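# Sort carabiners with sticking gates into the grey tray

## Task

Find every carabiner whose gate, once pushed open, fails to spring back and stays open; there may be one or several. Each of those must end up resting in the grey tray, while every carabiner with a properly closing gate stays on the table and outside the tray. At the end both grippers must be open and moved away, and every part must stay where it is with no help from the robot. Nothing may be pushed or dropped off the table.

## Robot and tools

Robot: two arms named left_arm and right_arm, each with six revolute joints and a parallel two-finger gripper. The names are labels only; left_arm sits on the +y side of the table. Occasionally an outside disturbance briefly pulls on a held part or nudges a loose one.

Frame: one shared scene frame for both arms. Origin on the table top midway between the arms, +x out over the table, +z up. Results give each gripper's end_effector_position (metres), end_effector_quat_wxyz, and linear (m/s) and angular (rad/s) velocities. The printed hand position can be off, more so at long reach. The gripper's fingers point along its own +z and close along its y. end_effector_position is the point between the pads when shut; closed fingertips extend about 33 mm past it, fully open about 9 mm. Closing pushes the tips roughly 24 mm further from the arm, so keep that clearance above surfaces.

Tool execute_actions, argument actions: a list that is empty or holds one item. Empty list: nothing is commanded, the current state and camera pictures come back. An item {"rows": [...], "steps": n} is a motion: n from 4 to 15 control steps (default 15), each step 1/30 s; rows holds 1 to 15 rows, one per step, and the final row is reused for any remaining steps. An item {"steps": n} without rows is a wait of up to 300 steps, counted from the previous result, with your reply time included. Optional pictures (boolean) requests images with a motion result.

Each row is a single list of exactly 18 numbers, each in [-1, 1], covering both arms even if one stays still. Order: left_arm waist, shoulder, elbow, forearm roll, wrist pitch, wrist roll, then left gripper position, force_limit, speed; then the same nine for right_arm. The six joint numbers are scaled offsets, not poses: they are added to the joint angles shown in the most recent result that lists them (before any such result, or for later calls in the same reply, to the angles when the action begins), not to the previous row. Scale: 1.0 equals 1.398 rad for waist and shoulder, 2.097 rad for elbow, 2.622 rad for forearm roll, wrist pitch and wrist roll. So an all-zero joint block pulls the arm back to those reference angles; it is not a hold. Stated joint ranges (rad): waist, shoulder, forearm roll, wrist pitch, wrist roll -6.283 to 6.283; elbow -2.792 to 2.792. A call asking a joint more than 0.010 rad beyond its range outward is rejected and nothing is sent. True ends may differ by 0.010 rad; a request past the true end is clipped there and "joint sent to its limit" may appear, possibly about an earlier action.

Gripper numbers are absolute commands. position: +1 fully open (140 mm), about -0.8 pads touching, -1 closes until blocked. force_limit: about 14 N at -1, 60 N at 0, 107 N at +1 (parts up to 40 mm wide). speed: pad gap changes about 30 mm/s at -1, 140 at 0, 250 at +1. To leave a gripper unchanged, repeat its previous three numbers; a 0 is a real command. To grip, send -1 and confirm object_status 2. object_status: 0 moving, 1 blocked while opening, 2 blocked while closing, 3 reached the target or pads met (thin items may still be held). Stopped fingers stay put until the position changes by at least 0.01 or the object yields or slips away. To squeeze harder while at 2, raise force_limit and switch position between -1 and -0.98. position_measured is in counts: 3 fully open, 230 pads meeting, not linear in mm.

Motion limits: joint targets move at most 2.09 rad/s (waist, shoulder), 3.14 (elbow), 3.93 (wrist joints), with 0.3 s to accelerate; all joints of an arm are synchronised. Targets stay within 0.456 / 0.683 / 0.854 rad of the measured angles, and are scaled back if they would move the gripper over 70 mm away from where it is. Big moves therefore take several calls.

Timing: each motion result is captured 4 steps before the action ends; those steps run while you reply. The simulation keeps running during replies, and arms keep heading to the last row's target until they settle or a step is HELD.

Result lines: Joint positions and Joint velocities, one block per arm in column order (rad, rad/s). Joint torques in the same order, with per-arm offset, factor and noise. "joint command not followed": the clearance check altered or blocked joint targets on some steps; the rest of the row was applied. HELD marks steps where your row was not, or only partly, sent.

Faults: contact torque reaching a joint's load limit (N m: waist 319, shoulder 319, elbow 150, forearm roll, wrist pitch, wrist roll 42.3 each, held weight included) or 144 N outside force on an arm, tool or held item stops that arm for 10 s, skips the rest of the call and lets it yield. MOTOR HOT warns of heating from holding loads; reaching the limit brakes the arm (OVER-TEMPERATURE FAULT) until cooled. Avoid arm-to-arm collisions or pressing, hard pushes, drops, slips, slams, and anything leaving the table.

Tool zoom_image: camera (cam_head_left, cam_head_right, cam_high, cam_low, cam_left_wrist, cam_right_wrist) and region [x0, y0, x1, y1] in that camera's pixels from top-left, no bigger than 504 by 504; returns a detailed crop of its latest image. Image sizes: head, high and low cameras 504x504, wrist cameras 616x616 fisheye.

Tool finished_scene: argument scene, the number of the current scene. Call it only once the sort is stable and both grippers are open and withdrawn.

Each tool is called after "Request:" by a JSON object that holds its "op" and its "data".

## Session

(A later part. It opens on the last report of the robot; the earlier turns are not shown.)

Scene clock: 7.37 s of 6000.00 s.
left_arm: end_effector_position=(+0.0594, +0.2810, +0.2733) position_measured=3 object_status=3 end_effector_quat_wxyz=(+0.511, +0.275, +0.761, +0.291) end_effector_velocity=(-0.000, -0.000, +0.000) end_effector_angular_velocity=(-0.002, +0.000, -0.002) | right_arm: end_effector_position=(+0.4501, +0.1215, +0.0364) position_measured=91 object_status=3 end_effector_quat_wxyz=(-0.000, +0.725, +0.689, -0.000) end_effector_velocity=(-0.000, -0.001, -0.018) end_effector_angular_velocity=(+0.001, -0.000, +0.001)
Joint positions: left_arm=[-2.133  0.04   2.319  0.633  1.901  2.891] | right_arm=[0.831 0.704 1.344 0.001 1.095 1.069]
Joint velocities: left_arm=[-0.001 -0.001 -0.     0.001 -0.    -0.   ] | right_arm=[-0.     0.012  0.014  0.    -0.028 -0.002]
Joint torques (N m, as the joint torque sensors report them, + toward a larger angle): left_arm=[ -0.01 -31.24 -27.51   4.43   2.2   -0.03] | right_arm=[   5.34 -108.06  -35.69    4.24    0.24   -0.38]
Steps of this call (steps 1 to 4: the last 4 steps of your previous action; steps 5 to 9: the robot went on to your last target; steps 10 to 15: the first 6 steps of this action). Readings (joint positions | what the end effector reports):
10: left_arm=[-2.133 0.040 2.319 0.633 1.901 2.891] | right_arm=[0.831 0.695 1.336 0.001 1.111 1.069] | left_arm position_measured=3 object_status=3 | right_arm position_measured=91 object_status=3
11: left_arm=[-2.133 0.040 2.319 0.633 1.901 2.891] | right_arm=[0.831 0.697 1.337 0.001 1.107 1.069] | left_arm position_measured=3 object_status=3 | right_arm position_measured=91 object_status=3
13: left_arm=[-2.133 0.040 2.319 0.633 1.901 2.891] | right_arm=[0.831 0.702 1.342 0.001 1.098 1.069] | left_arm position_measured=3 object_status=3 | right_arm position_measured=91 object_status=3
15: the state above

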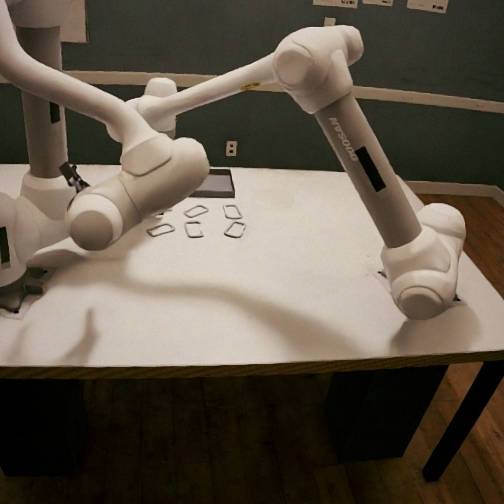

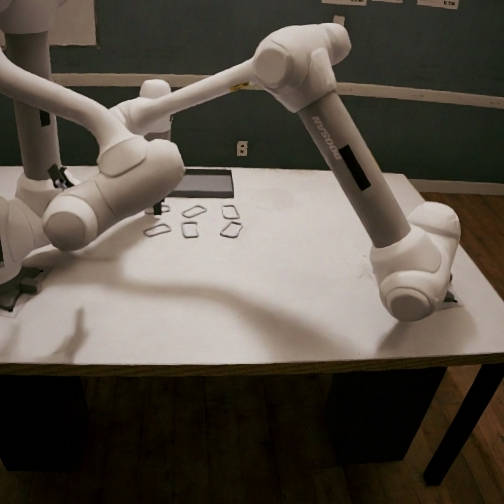

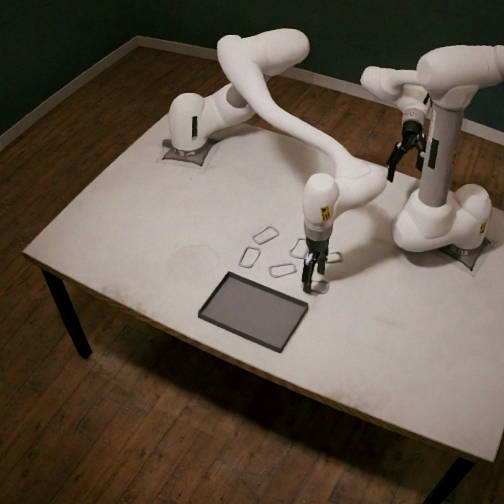

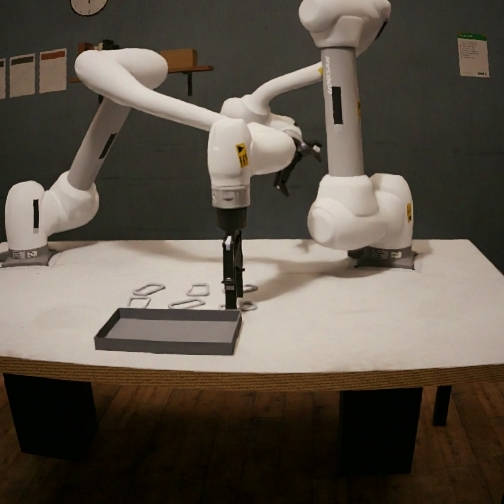

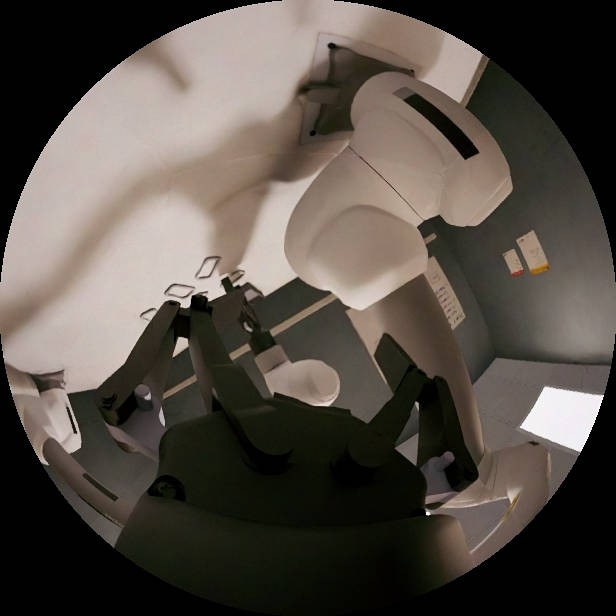

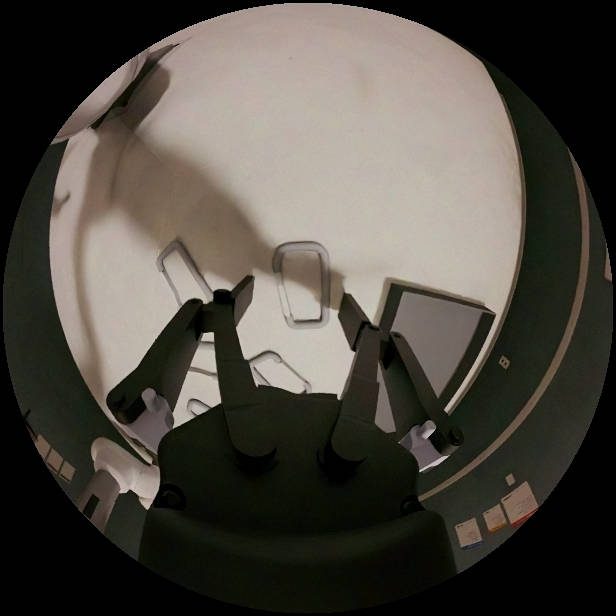

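Request:
{"op": "execute_actions", "data": {"actions": [{"rows":[[0,0,0,0,0,0,1,0,0,0,0,0,0,0,0,-0.5,-0.5,-0.3]],"steps":15}], "pictures": true}}

Scene clock: 7.93 s of 6000.00 s.
left_arm: end_effector_position=(+0.0594, +0.2810, +0.2733) position_measured=3 object_status=3 end_effector_quat_wxyz=(+0.511, +0.275, +0.761, +0.291) end_effector_velocity=(+0.000, +0.000, +0.000) end_effector_angular_velocity=(+0.001, +0.002, +0.001) | right_arm: end_effector_position=(+0.4502, +0.1215, +0.0364) position_measured=145 object_status=0 end_effector_quat_wxyz=(-0.000, +0.724, +0.689, -0.000) end_effector_velocity=(+0.001, +0.003, +0.007) end_effector_angular_velocity=(+0.009, -0.004, -0.001)
Joint positions: left_arm=[-2.133  0.04   2.319  0.633  1.901  2.891] | right_arm=[0.831 0.704 1.343 0.001 1.095 1.069]
Joint velocities: left_arm=[ 0.001 -0.001 -0.    -0.001  0.     0.002] | right_arm=[ 0.    -0.006 -0.004  0.002 -0.     0.001]
Joint torques (N m, as the joint torque sensors report them, + toward a larger angle): left_arm=[ -0.35 -31.42 -27.71   4.38   2.22   0.05] | right_arm=[  5.85 -99.4  -31.12   4.56  -0.16  -0.37]
Steps of this call (steps 1 to 4: the last 4 steps of your previous action; steps 5 to 6: the robot went on to your last target; steps 7 to 17: the first 11 steps of this action). Readings (joint positions | what the end effector reports):
7: left_arm=[-2.133 0.040 2.319 0.633 1.901 2.891] | right_arm=[0.831 0.704 1.344 0.001 1.093 1.069] | left_arm position_measured=3 object_status=3 | right_arm position_measured=91 object_status=0
8: left_arm=[-2.133 0.040 2.319 0.633 1.901 2.891] | right_arm=[0.831 0.704 1.344 0.001 1.093 1.069] | left_arm position_measured=3 object_status=3 | right_arm position_measured=93 object_status=0
10: left_arm=[-2.133 0.040 2.319 0.633 1.901 2.891] | right_arm=[0.831 0.704 1.344 0.001 1.094 1.069] | left_arm position_measured=3 object_status=3 | right_arm position_measured=104 object_status=0
14: left_arm=[-2.133 0.040 2.319 0.633 1.901 2.891] | right_arm=[0.831 0.704 1.344 0.001 1.095 1.069] | left_arm position_measured=3 object_status=3 | right_arm position_measured=128 object_status=0
17: the state above

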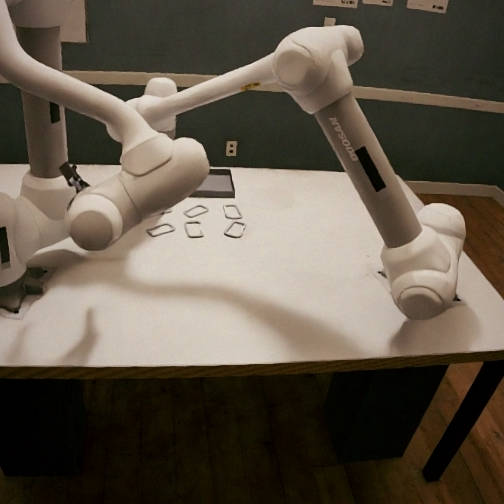

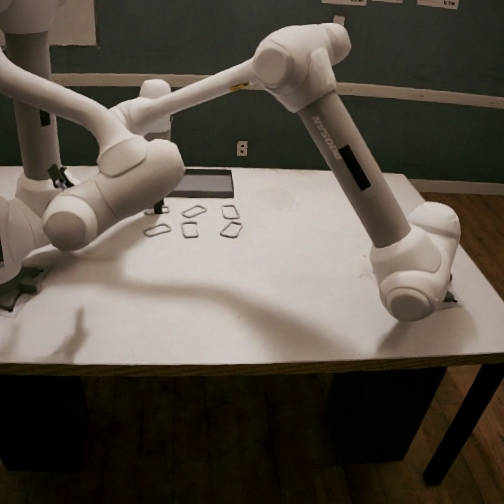

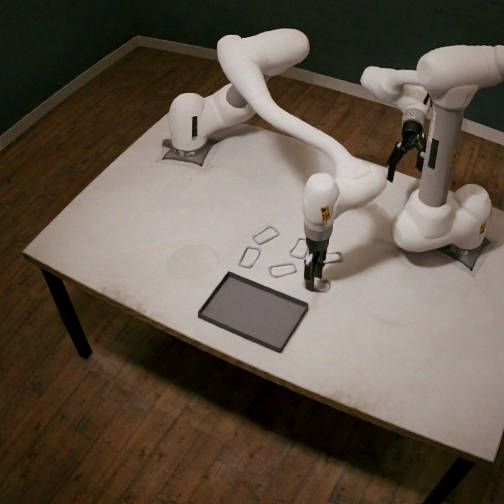

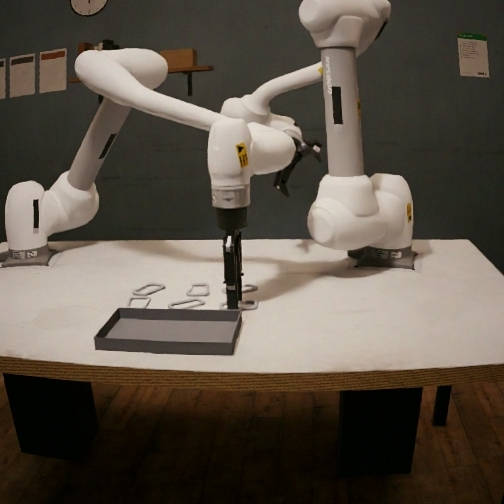

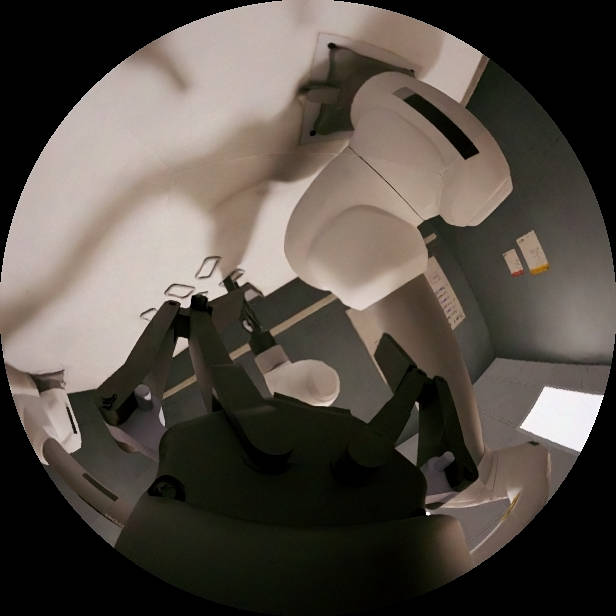

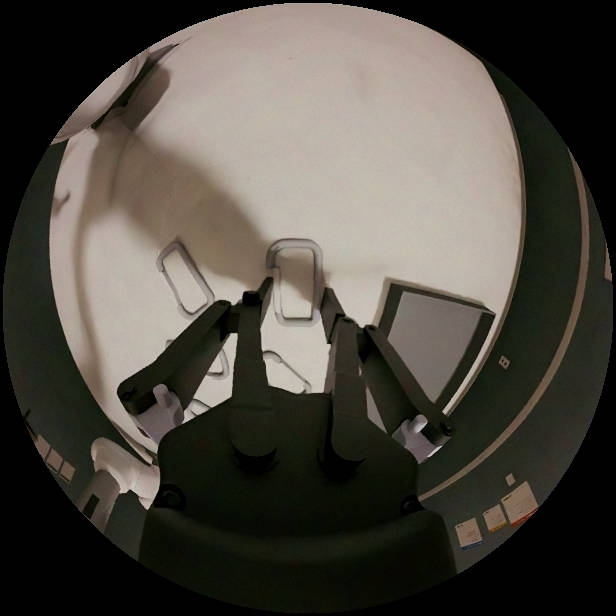

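Request:
{"op": "execute_actions", "data": {"actions": [{"rows":[[0,0,0,0,0,0,1,0,0,0,-0.002,-0.0012,0,0.002,0,-0.5,-0.5,-0.3]],"steps":12}], "pictures": true}}

Request:
{"op": "zoom_image", "data": {"camera": "cam_right_wrist", "region": [220, 220, 380, 350]}}

Scene clock: 8.33 s of 6000.00 s.
left_arm: end_effector_position=(+0.0594, +0.2810, +0.2733) position_measured=3 object_status=3 end_effector_quat_wxyz=(+0.511, +0.275, +0.761, +0.291) end_effector_velocity=(+0.000, +0.000, +0.000) end_effector_angular_velocity=(+0.001, +0.001, +0.000) | right_arm: end_effector_position=(+0.4501, +0.1215, +0.0399) position_measured=166 object_status=0 end_effector_quat_wxyz=(-0.000, +0.725, +0.689, -0.000) end_effector_velocity=(+0.000, +0.001, +0.003) end_effector_angular_velocity=(+0.002, -0.001, -0.001)
Joint positions: left_arm=[-2.133  0.04   2.319  0.633  1.901  2.891] | right_arm=[0.831 0.701 1.341 0.001 1.1   1.069]
Joint velocities: left_arm=[ 0.001 -0.001  0.    -0.     0.     0.002] | right_arm=[-0.    -0.002 -0.002  0.     0.003  0.001]
Joint torques (N m, as the joint torque sensors report them, + toward a larger angle): left_arm=[ -0.16 -31.29 -27.7    4.37   2.19   0.  ] | right_arm=[   3.3  -102.91  -35.83    3.84   -0.23   -0.32]
Steps of this call (steps 1 to 4: the last 4 steps of your previous action; steps 5 to 12: the first 8 steps of this action). Readings (joint positions | what the end effector reports):
5: left_arm=[-2.133 0.040 2.319 0.633 1.901 2.891] | right_arm=[0.831 0.703 1.343 0.001 1.095 1.069] | left_arm position_measured=3 object_status=3 | right_arm position_measured=165 object_status=0
6: left_arm=[-2.133 0.040 2.319 0.633 1.901 2.891] | right_arm=[0.831 0.703 1.343 0.001 1.096 1.069] | left_arm position_measured=3 object_status=3 | right_arm position_measured=165 object_status=0
8: left_arm=[-2.133 0.040 2.319 0.633 1.901 2.891] | right_arm=[0.831 0.702 1.342 0.001 1.099 1.069] | left_arm position_measured=3 object_status=3 | right_arm position_measured=166 object_status=0
12: the state above

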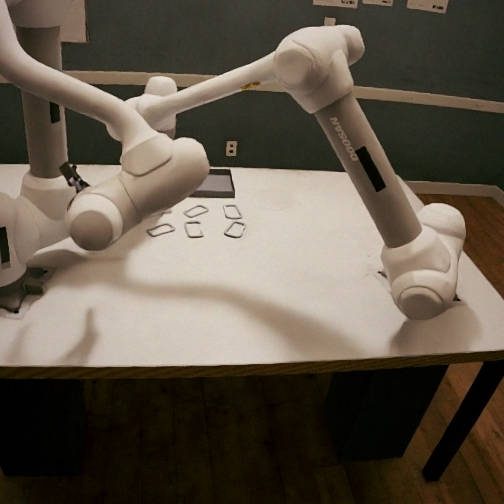

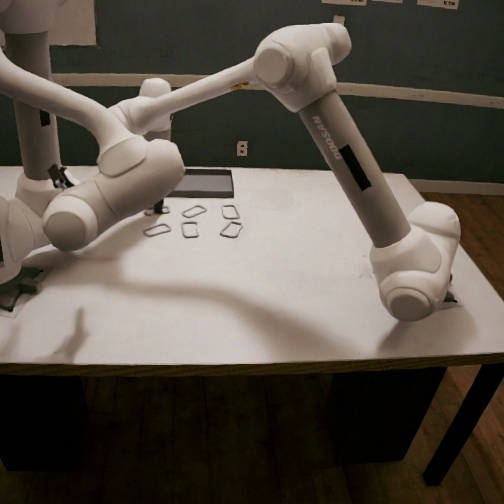

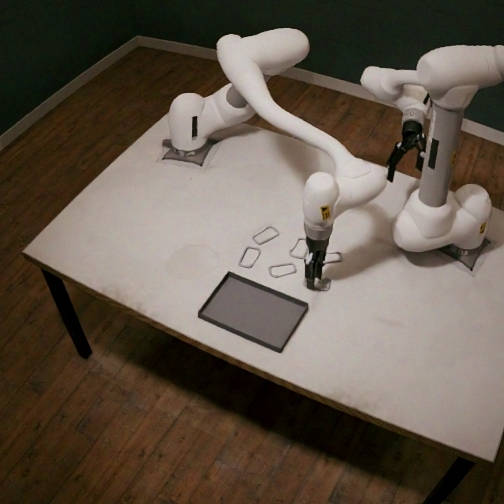

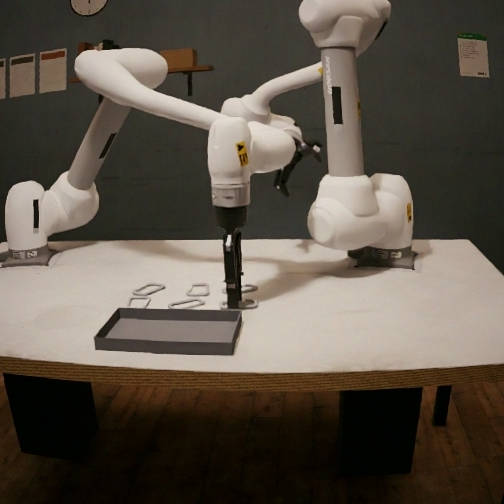

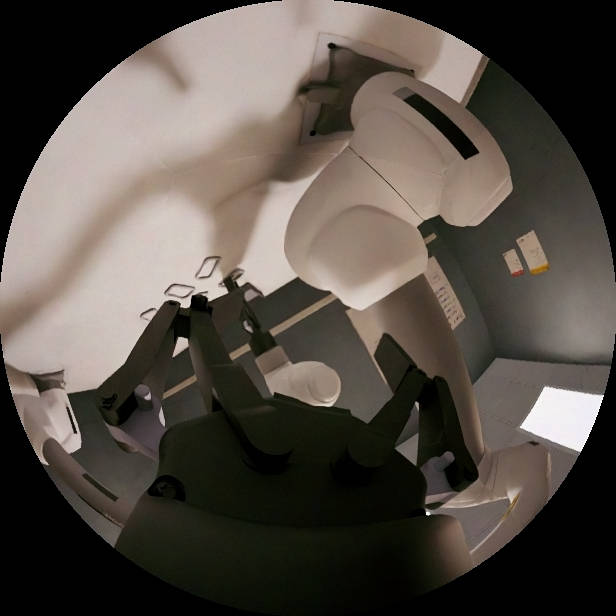

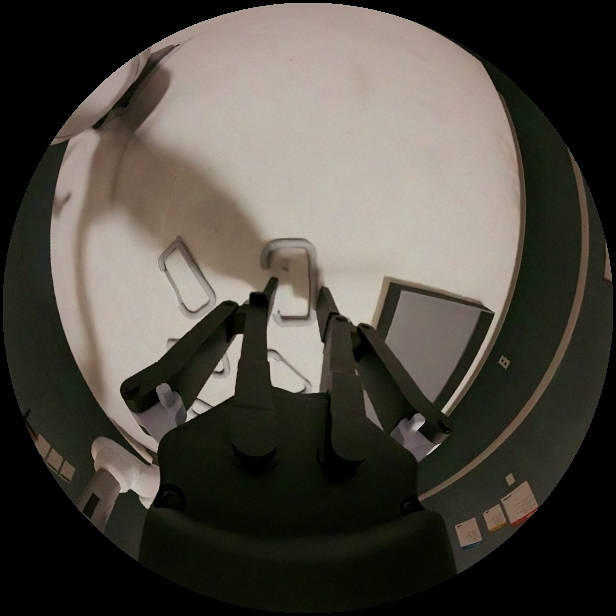

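Region (220, 220, 380, 350) of cam_right_wrist's 616x616 image, scaled by 3.150, with more detail than that image has; it fills the top 410 rows of this view, and the rest is white.

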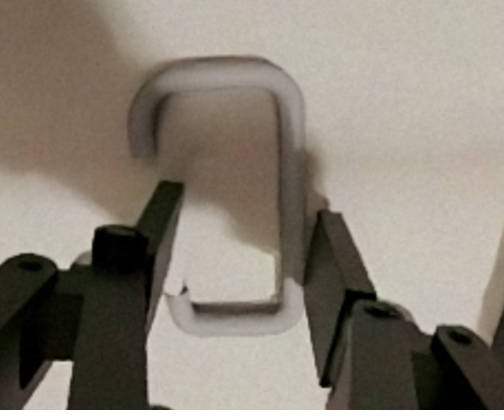

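Request:
{"op": "execute_actions", "data": {"actions": [{"rows":[[0,0,0,0,0,0,1,0,0,0,0,0,0,0,0,-0.65,-0.5,-0.3]],"steps":15}], "pictures": true}}

Request:
{"op": "zoom_image", "data": {"camera": "cam_right_wrist", "region": [220, 220, 380, 350]}}

Scene clock: 8.83 s of 6000.00 s.
left_arm: end_effector_position=(+0.0594, +0.2810, +0.2733) position_measured=3 object_status=3 end_effector_quat_wxyz=(+0.511, +0.275, +0.761, +0.291) end_effector_velocity=(+0.000, +0.000, -0.000) end_effector_angular_velocity=(+0.003, +0.000, -0.000) | right_arm: end_effector_position=(+0.4501, +0.1216, +0.0401) position_measured=166 object_status=2 end_effector_quat_wxyz=(-0.000, +0.725, +0.689, -0.000) end_effector_velocity=(+0.000, +0.001, +0.002) end_effector_angular_velocity=(+0.004, -0.002, +0.000)
Joint positions: left_arm=[-2.133  0.04   2.319  0.633  1.901  2.891] | right_arm=[0.831 0.701 1.341 0.001 1.1   1.069]
Joint velocities: left_arm=[ 0.     0.     0.    -0.    -0.     0.003] | right_arm=[ 0.    -0.003  0.001 -0.    -0.002  0.   ]
Joint torques (N m, as the joint torque sensors report them, + toward a larger angle): left_arm=[  0.25 -30.48 -27.79   4.36   2.35  -0.04] | right_arm=[   2.88 -105.45  -36.48    4.09   -0.15   -0.23]
Steps of this call (steps 1 to 4: the last 4 steps of your previous action; steps 5 to 15: the first 11 steps of this action). Readings (joint positions | what the end effector reports):
5: left_arm=[-2.133 0.040 2.319 0.633 1.901 2.891] | right_arm=[0.831 0.701 1.341 0.001 1.100 1.069] | left_arm position_measured=3 object_status=3 | right_arm position_measured=166 object_status=0
6: left_arm=[-2.133 0.040 2.319 0.633 1.901 2.891] | right_arm=[0.831 0.701 1.341 0.001 1.100 1.069] | left_arm position_measured=3 object_status=3 | right_arm position_measured=166 object_status=0
8: left_arm=[-2.133 0.040 2.319 0.633 1.901 2.891] | right_arm=[0.831 0.701 1.341 0.001 1.100 1.069] | left_arm position_measured=3 object_status=3 | right_arm position_measured=166 object_status=0
12: left_arm=[-2.133 0.040 2.319 0.633 1.901 2.891] | right_arm=[0.831 0.701 1.341 0.001 1.100 1.069] | left_arm position_measured=3 object_status=3 | right_arm position_measured=166 object_status=2
15: the state above

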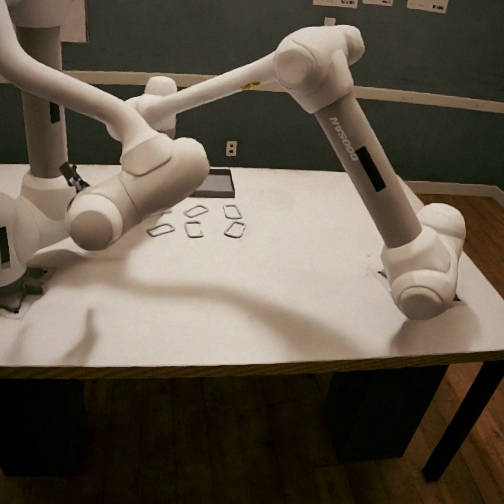

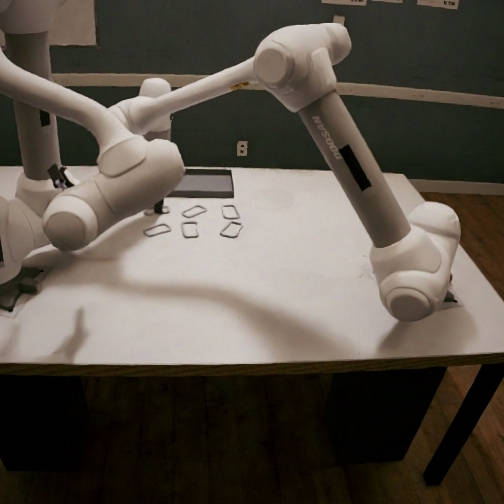

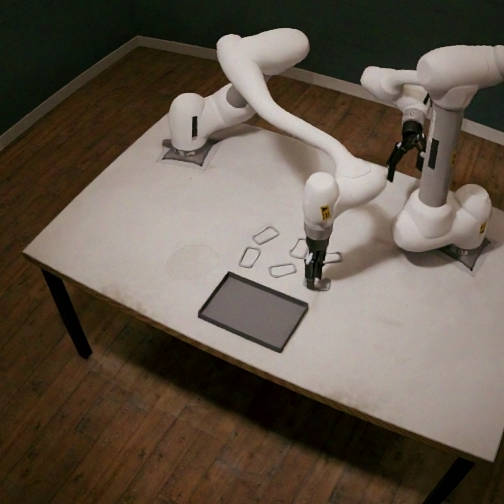

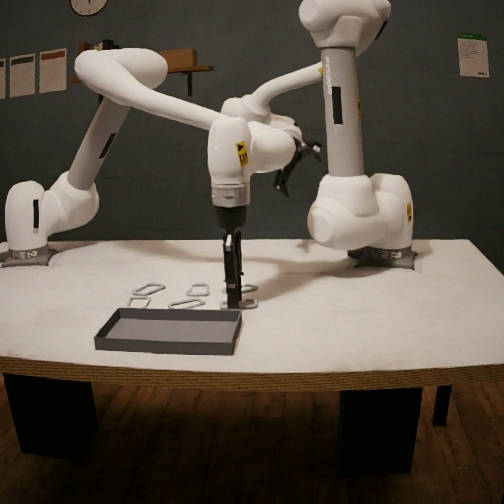

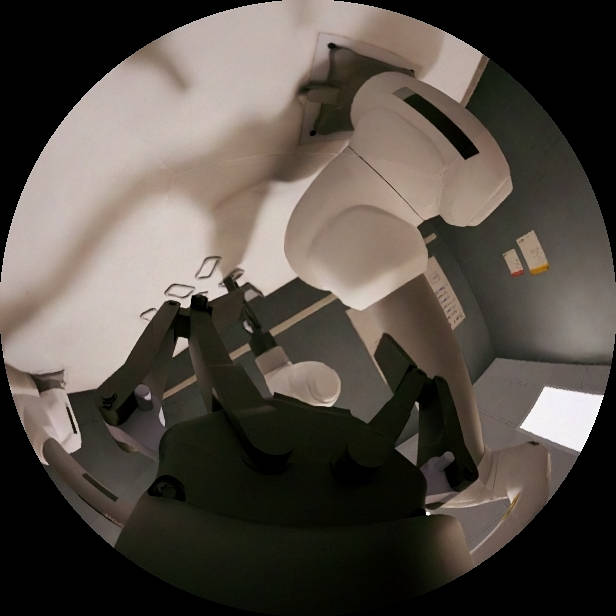

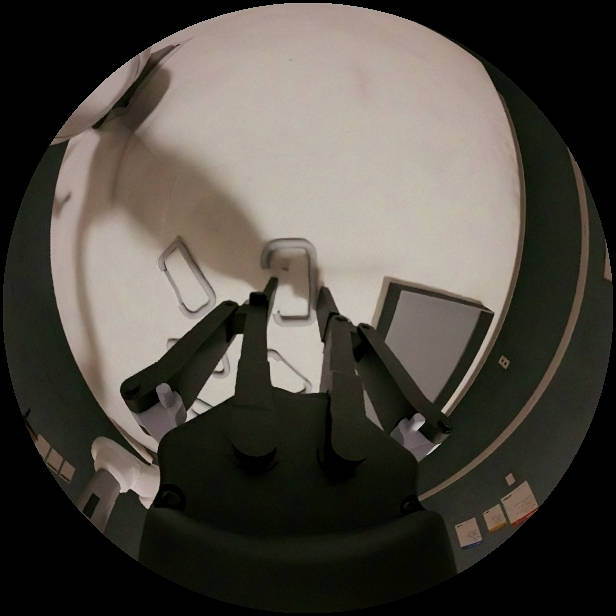

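Region (220, 220, 380, 350) of cam_right_wrist's 616x616 image, scaled by 3.150, with more detail than that image has; it fills the top 410 rows of this view, and the rest is white.

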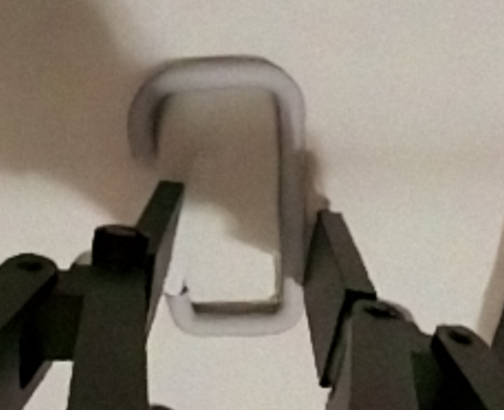

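Request:
{"op": "execute_actions", "data": {"actions": [{"rows":[[0,0,0,0,0,0,1,0,0,0,0,0,0,0,0,0.0,-0.5,0],[0,0,0,0,0,0,1,0,0,0,0,0,0,0,0,0.0,-0.5,0],[0,0,0,0,0,0,1,0,0,0,0,0,0,0,0,0.0,-0.5,0],[0,0,0,0,0,0,1,0,0,0,0,0,0,0,0,0.0,-0.5,0],[0,0,0,0,0,0,1,0,0,0,0,0,0,0,0,0.0,-0.5,0],[0,0,0,0,0,0,1,0,0,0.005,0.011,-0.0131,0,0.0046,0.0027,0,-0.5,0]],"steps":15}], "pictures": true}}

Request:
{"op": "zoom_image", "data": {"camera": "cam_right_wrist", "region": [220, 220, 380, 350]}}

Scene clock: 9.63 s of 6000.00 s.
left_arm: end_effector_position=(+0.0594, +0.2810, +0.2733) position_measured=3 object_status=3 end_effector_quat_wxyz=(+0.511, +0.275, +0.761, +0.291) end_effector_velocity=(-0.000, +0.000, -0.000) end_effector_angular_velocity=(+0.002, -0.001, -0.000) | right_arm: end_effector_position=(+0.4502, +0.1321, +0.0399) position_measured=129 object_status=0 end_effector_quat_wxyz=(-0.000, +0.725, +0.689, -0.000) end_effector_velocity=(-0.001, +0.018, +0.000) end_effector_angular_velocity=(-0.001, +0.000, +0.000)
Joint positions: left_arm=[-2.133  0.04   2.319  0.633  1.901  2.891] | right_arm=[0.837 0.715 1.316 0.001 1.111 1.075]
Joint velocities: left_arm=[-0.     0.001  0.    -0.001  0.     0.001] | right_arm=[ 0.012  0.024 -0.044 -0.     0.021  0.012]
Joint torques (N m, as the joint torque sensors report them, + toward a larger angle): left_arm=[  0.27 -31.99 -28.1    4.28   2.2    0.05] | right_arm=[   2.73 -107.97  -35.14    3.93    0.45   -0.09]
Steps of this call (steps 1 to 4: the last 4 steps of your previous action; steps 5 to 13: the robot went on to your last target; steps 14 to 24: the first 11 steps of this action). Readings (joint positions | what the end effector reports):
14: left_arm=[-2.133 0.040 2.319 0.633 1.901 2.891] | right_arm=[0.831 0.701 1.341 0.001 1.100 1.069] | left_arm position_measured=3 object_status=3 | right_arm position_measured=166 object_status=0
15: left_arm=[-2.133 0.040 2.319 0.633 1.901 2.891] | right_arm=[0.831 0.701 1.341 0.001 1.100 1.069] | left_arm position_measured=3 object_status=3 | right_arm position_measured=166 object_status=0
17: left_arm=[-2.133 0.040 2.319 0.633 1.901 2.891] | right_arm=[0.831 0.701 1.341 0.001 1.100 1.069] | left_arm position_measured=3 object_status=3 | right_arm position_measured=148 object_status=0
21: left_arm=[-2.133 0.040 2.319 0.633 1.901 2.891] | right_arm=[0.833 0.708 1.328 0.001 1.105 1.072] | left_arm position_measured=3 object_status=3 | right_arm position_measured=129 object_status=0
24: the state above

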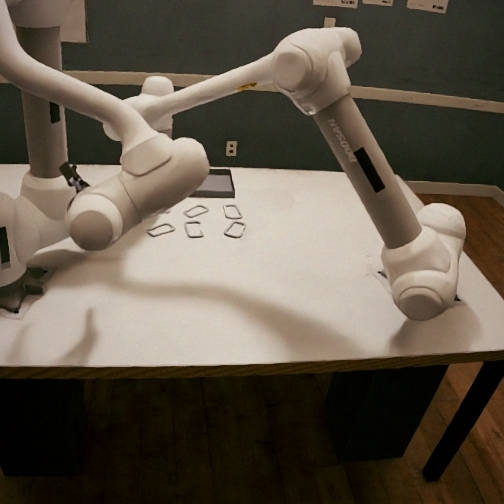

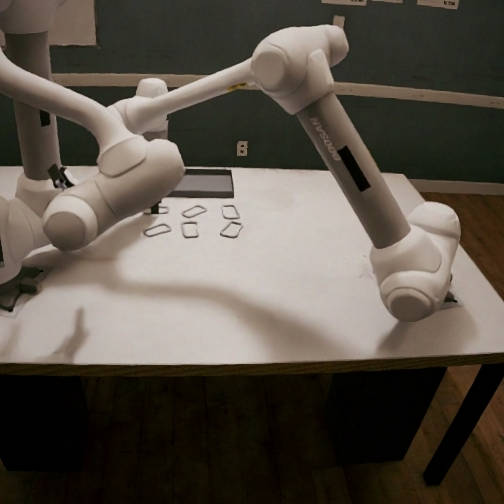

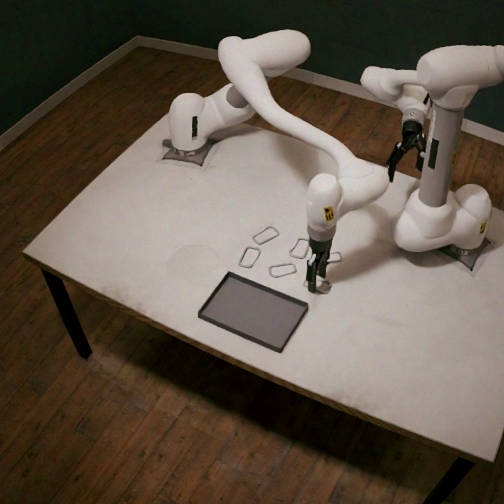

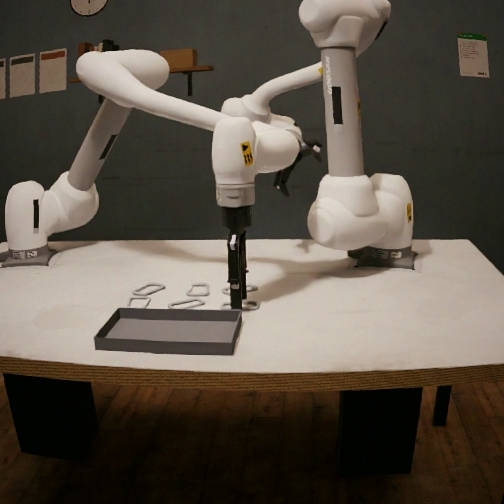

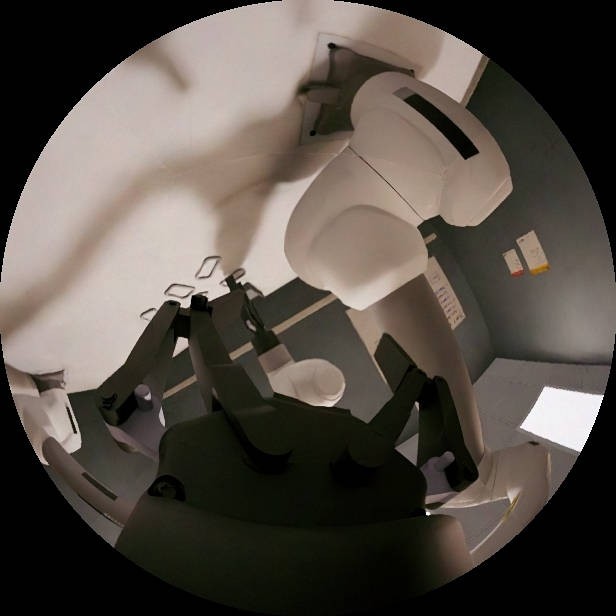

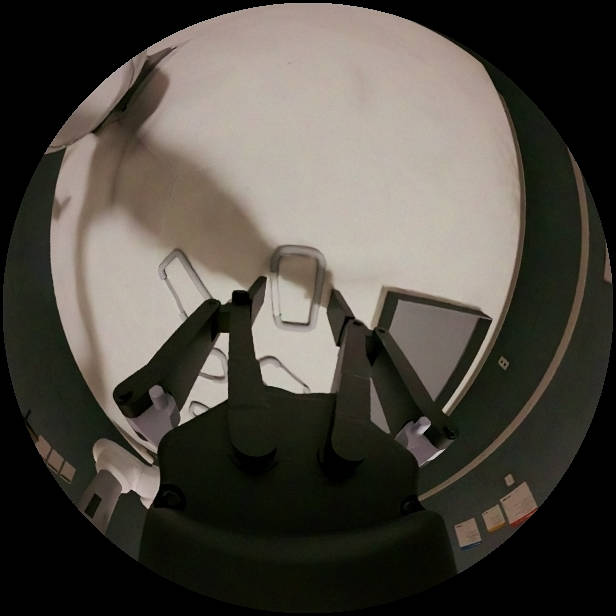

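Region (220, 220, 380, 350) of cam_right_wrist's 616x616 image, scaled by 3.150, with more detail than that image has; it fills the top 410 rows of this view, and the rest is white.

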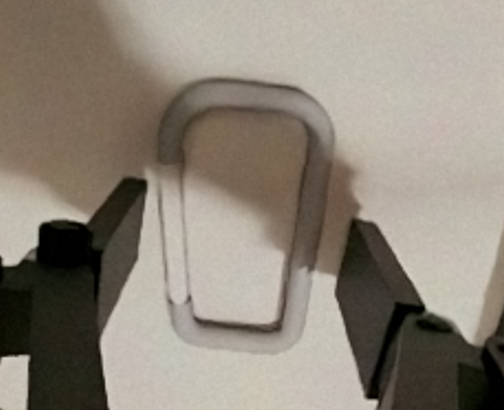

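Request:
{"op": "execute_actions", "data": {"actions": [{"rows":[[0,0,0,0,0,0,1,0,0,0,0,0,0,0,0,-0.65,-0.5,0]],"steps":15}], "pictures": true}}

Request:
{"op": "zoom_image", "data": {"camera": "cam_right_wrist", "region": [220, 220, 380, 350]}}

Scene clock: 10.37 s of 6000.00 s.
left_arm: end_effector_position=(+0.0594, +0.2810, +0.2733) position_measured=3 object_status=3 end_effector_quat_wxyz=(+0.511, +0.275, +0.761, +0.291) end_effector_velocity=(-0.000, +0.000, -0.000) end_effector_angular_velocity=(-0.000, -0.001, +0.001) | right_arm: end_effector_position=(+0.4500, +0.1325, +0.0406) position_measured=199 object_status=0 end_effector_quat_wxyz=(-0.001, +0.725, +0.689, +0.000) end_effector_velocity=(-0.001, +0.001, +0.001) end_effector_angular_velocity=(+0.004, +0.003, -0.001)
Joint positions: left_arm=[-2.133  0.04   2.319  0.633  1.901  2.891] | right_arm=[0.837 0.714 1.316 0.001 1.111 1.075]
Joint velocities: left_arm=[-0.     0.001 -0.    -0.     0.    -0.001] | right_arm=[ 0.    -0.001 -0.     0.005  0.    -0.   ]
Joint torques (N m, as the joint torque sensors report them, + toward a larger angle): left_arm=[ -0.05 -31.7  -27.85   4.46   2.21  -0.01] | right_arm=[ -5.24 -18.72   8.04  -2.16  -4.88  -0.41]
Steps of this call (steps 1 to 4: the last 4 steps of your previous action; steps 5 to 11: the robot went on to your last target; steps 12 to 22: the first 11 steps of this action). Readings (joint positions | what the end effector reports):
12: left_arm=[-2.133 0.040 2.319 0.633 1.901 2.891] | right_arm=[0.838 0.716 1.314 0.001 1.112 1.076] | left_arm position_measured=3 object_status=3 | right_arm position_measured=129 object_status=0
13: left_arm=[-2.133 0.040 2.319 0.633 1.901 2.891] | right_arm=[0.838 0.716 1.314 0.001 1.112 1.076] | left_arm position_measured=3 object_status=3 | right_arm position_measured=131 object_status=0
15: left_arm=[-2.133 0.040 2.319 0.633 1.901 2.891] | right_arm=[0.838 0.716 1.315 0.001 1.111 1.076] | left_arm position_measured=3 object_status=3 | right_arm position_measured=146 object_status=0
19: left_arm=[-2.133 0.040 2.319 0.633 1.901 2.891] | right_arm=[0.837 0.714 1.316 0.001 1.111 1.075] | left_arm position_measured=3 object_status=3 | right_arm position_measured=177 object_status=0
22: the state above

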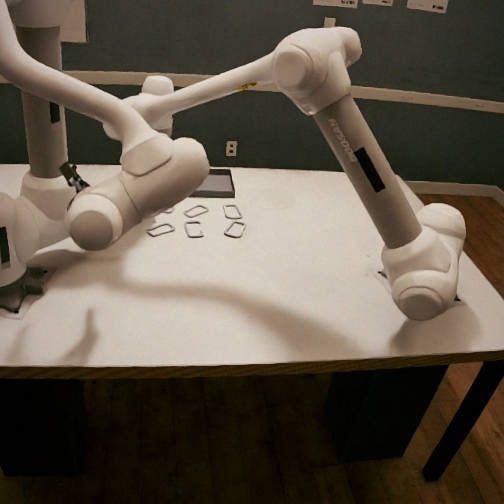

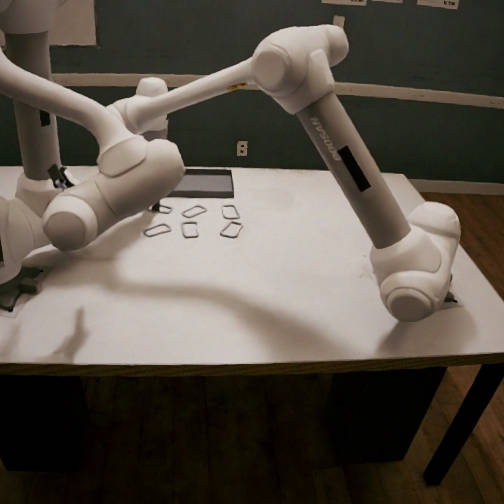

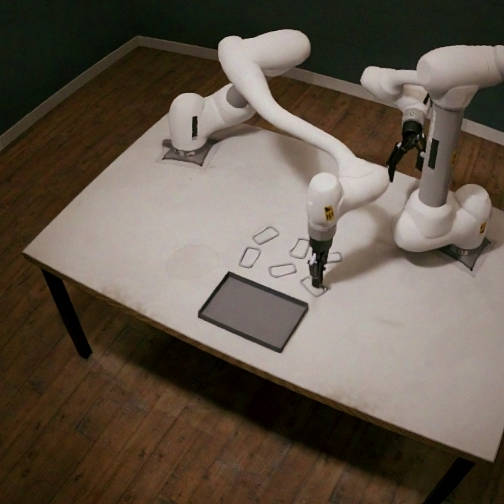

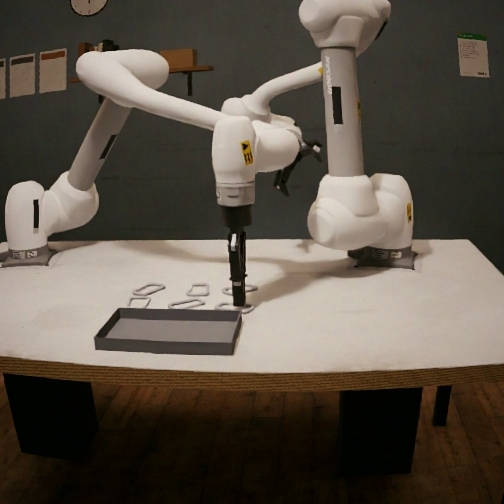

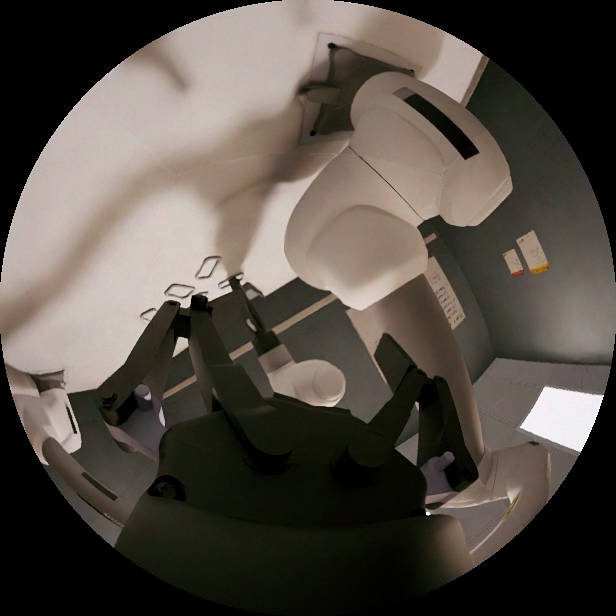

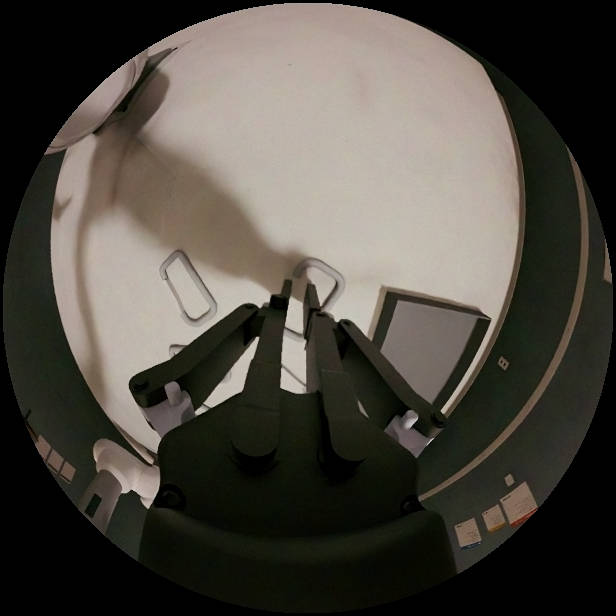

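Region (220, 220, 380, 350) of cam_right_wrist's 616x616 image, scaled by 3.150, with more detail than that image has; it fills the top 410 rows of this view, and the rest is white.

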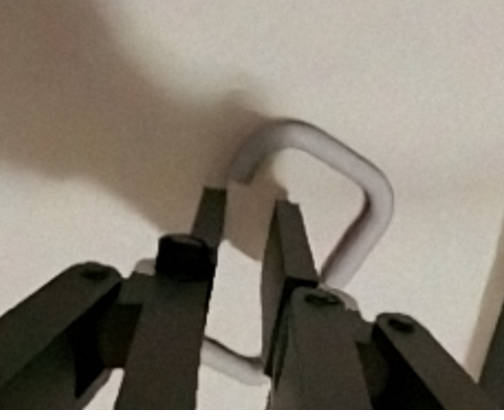

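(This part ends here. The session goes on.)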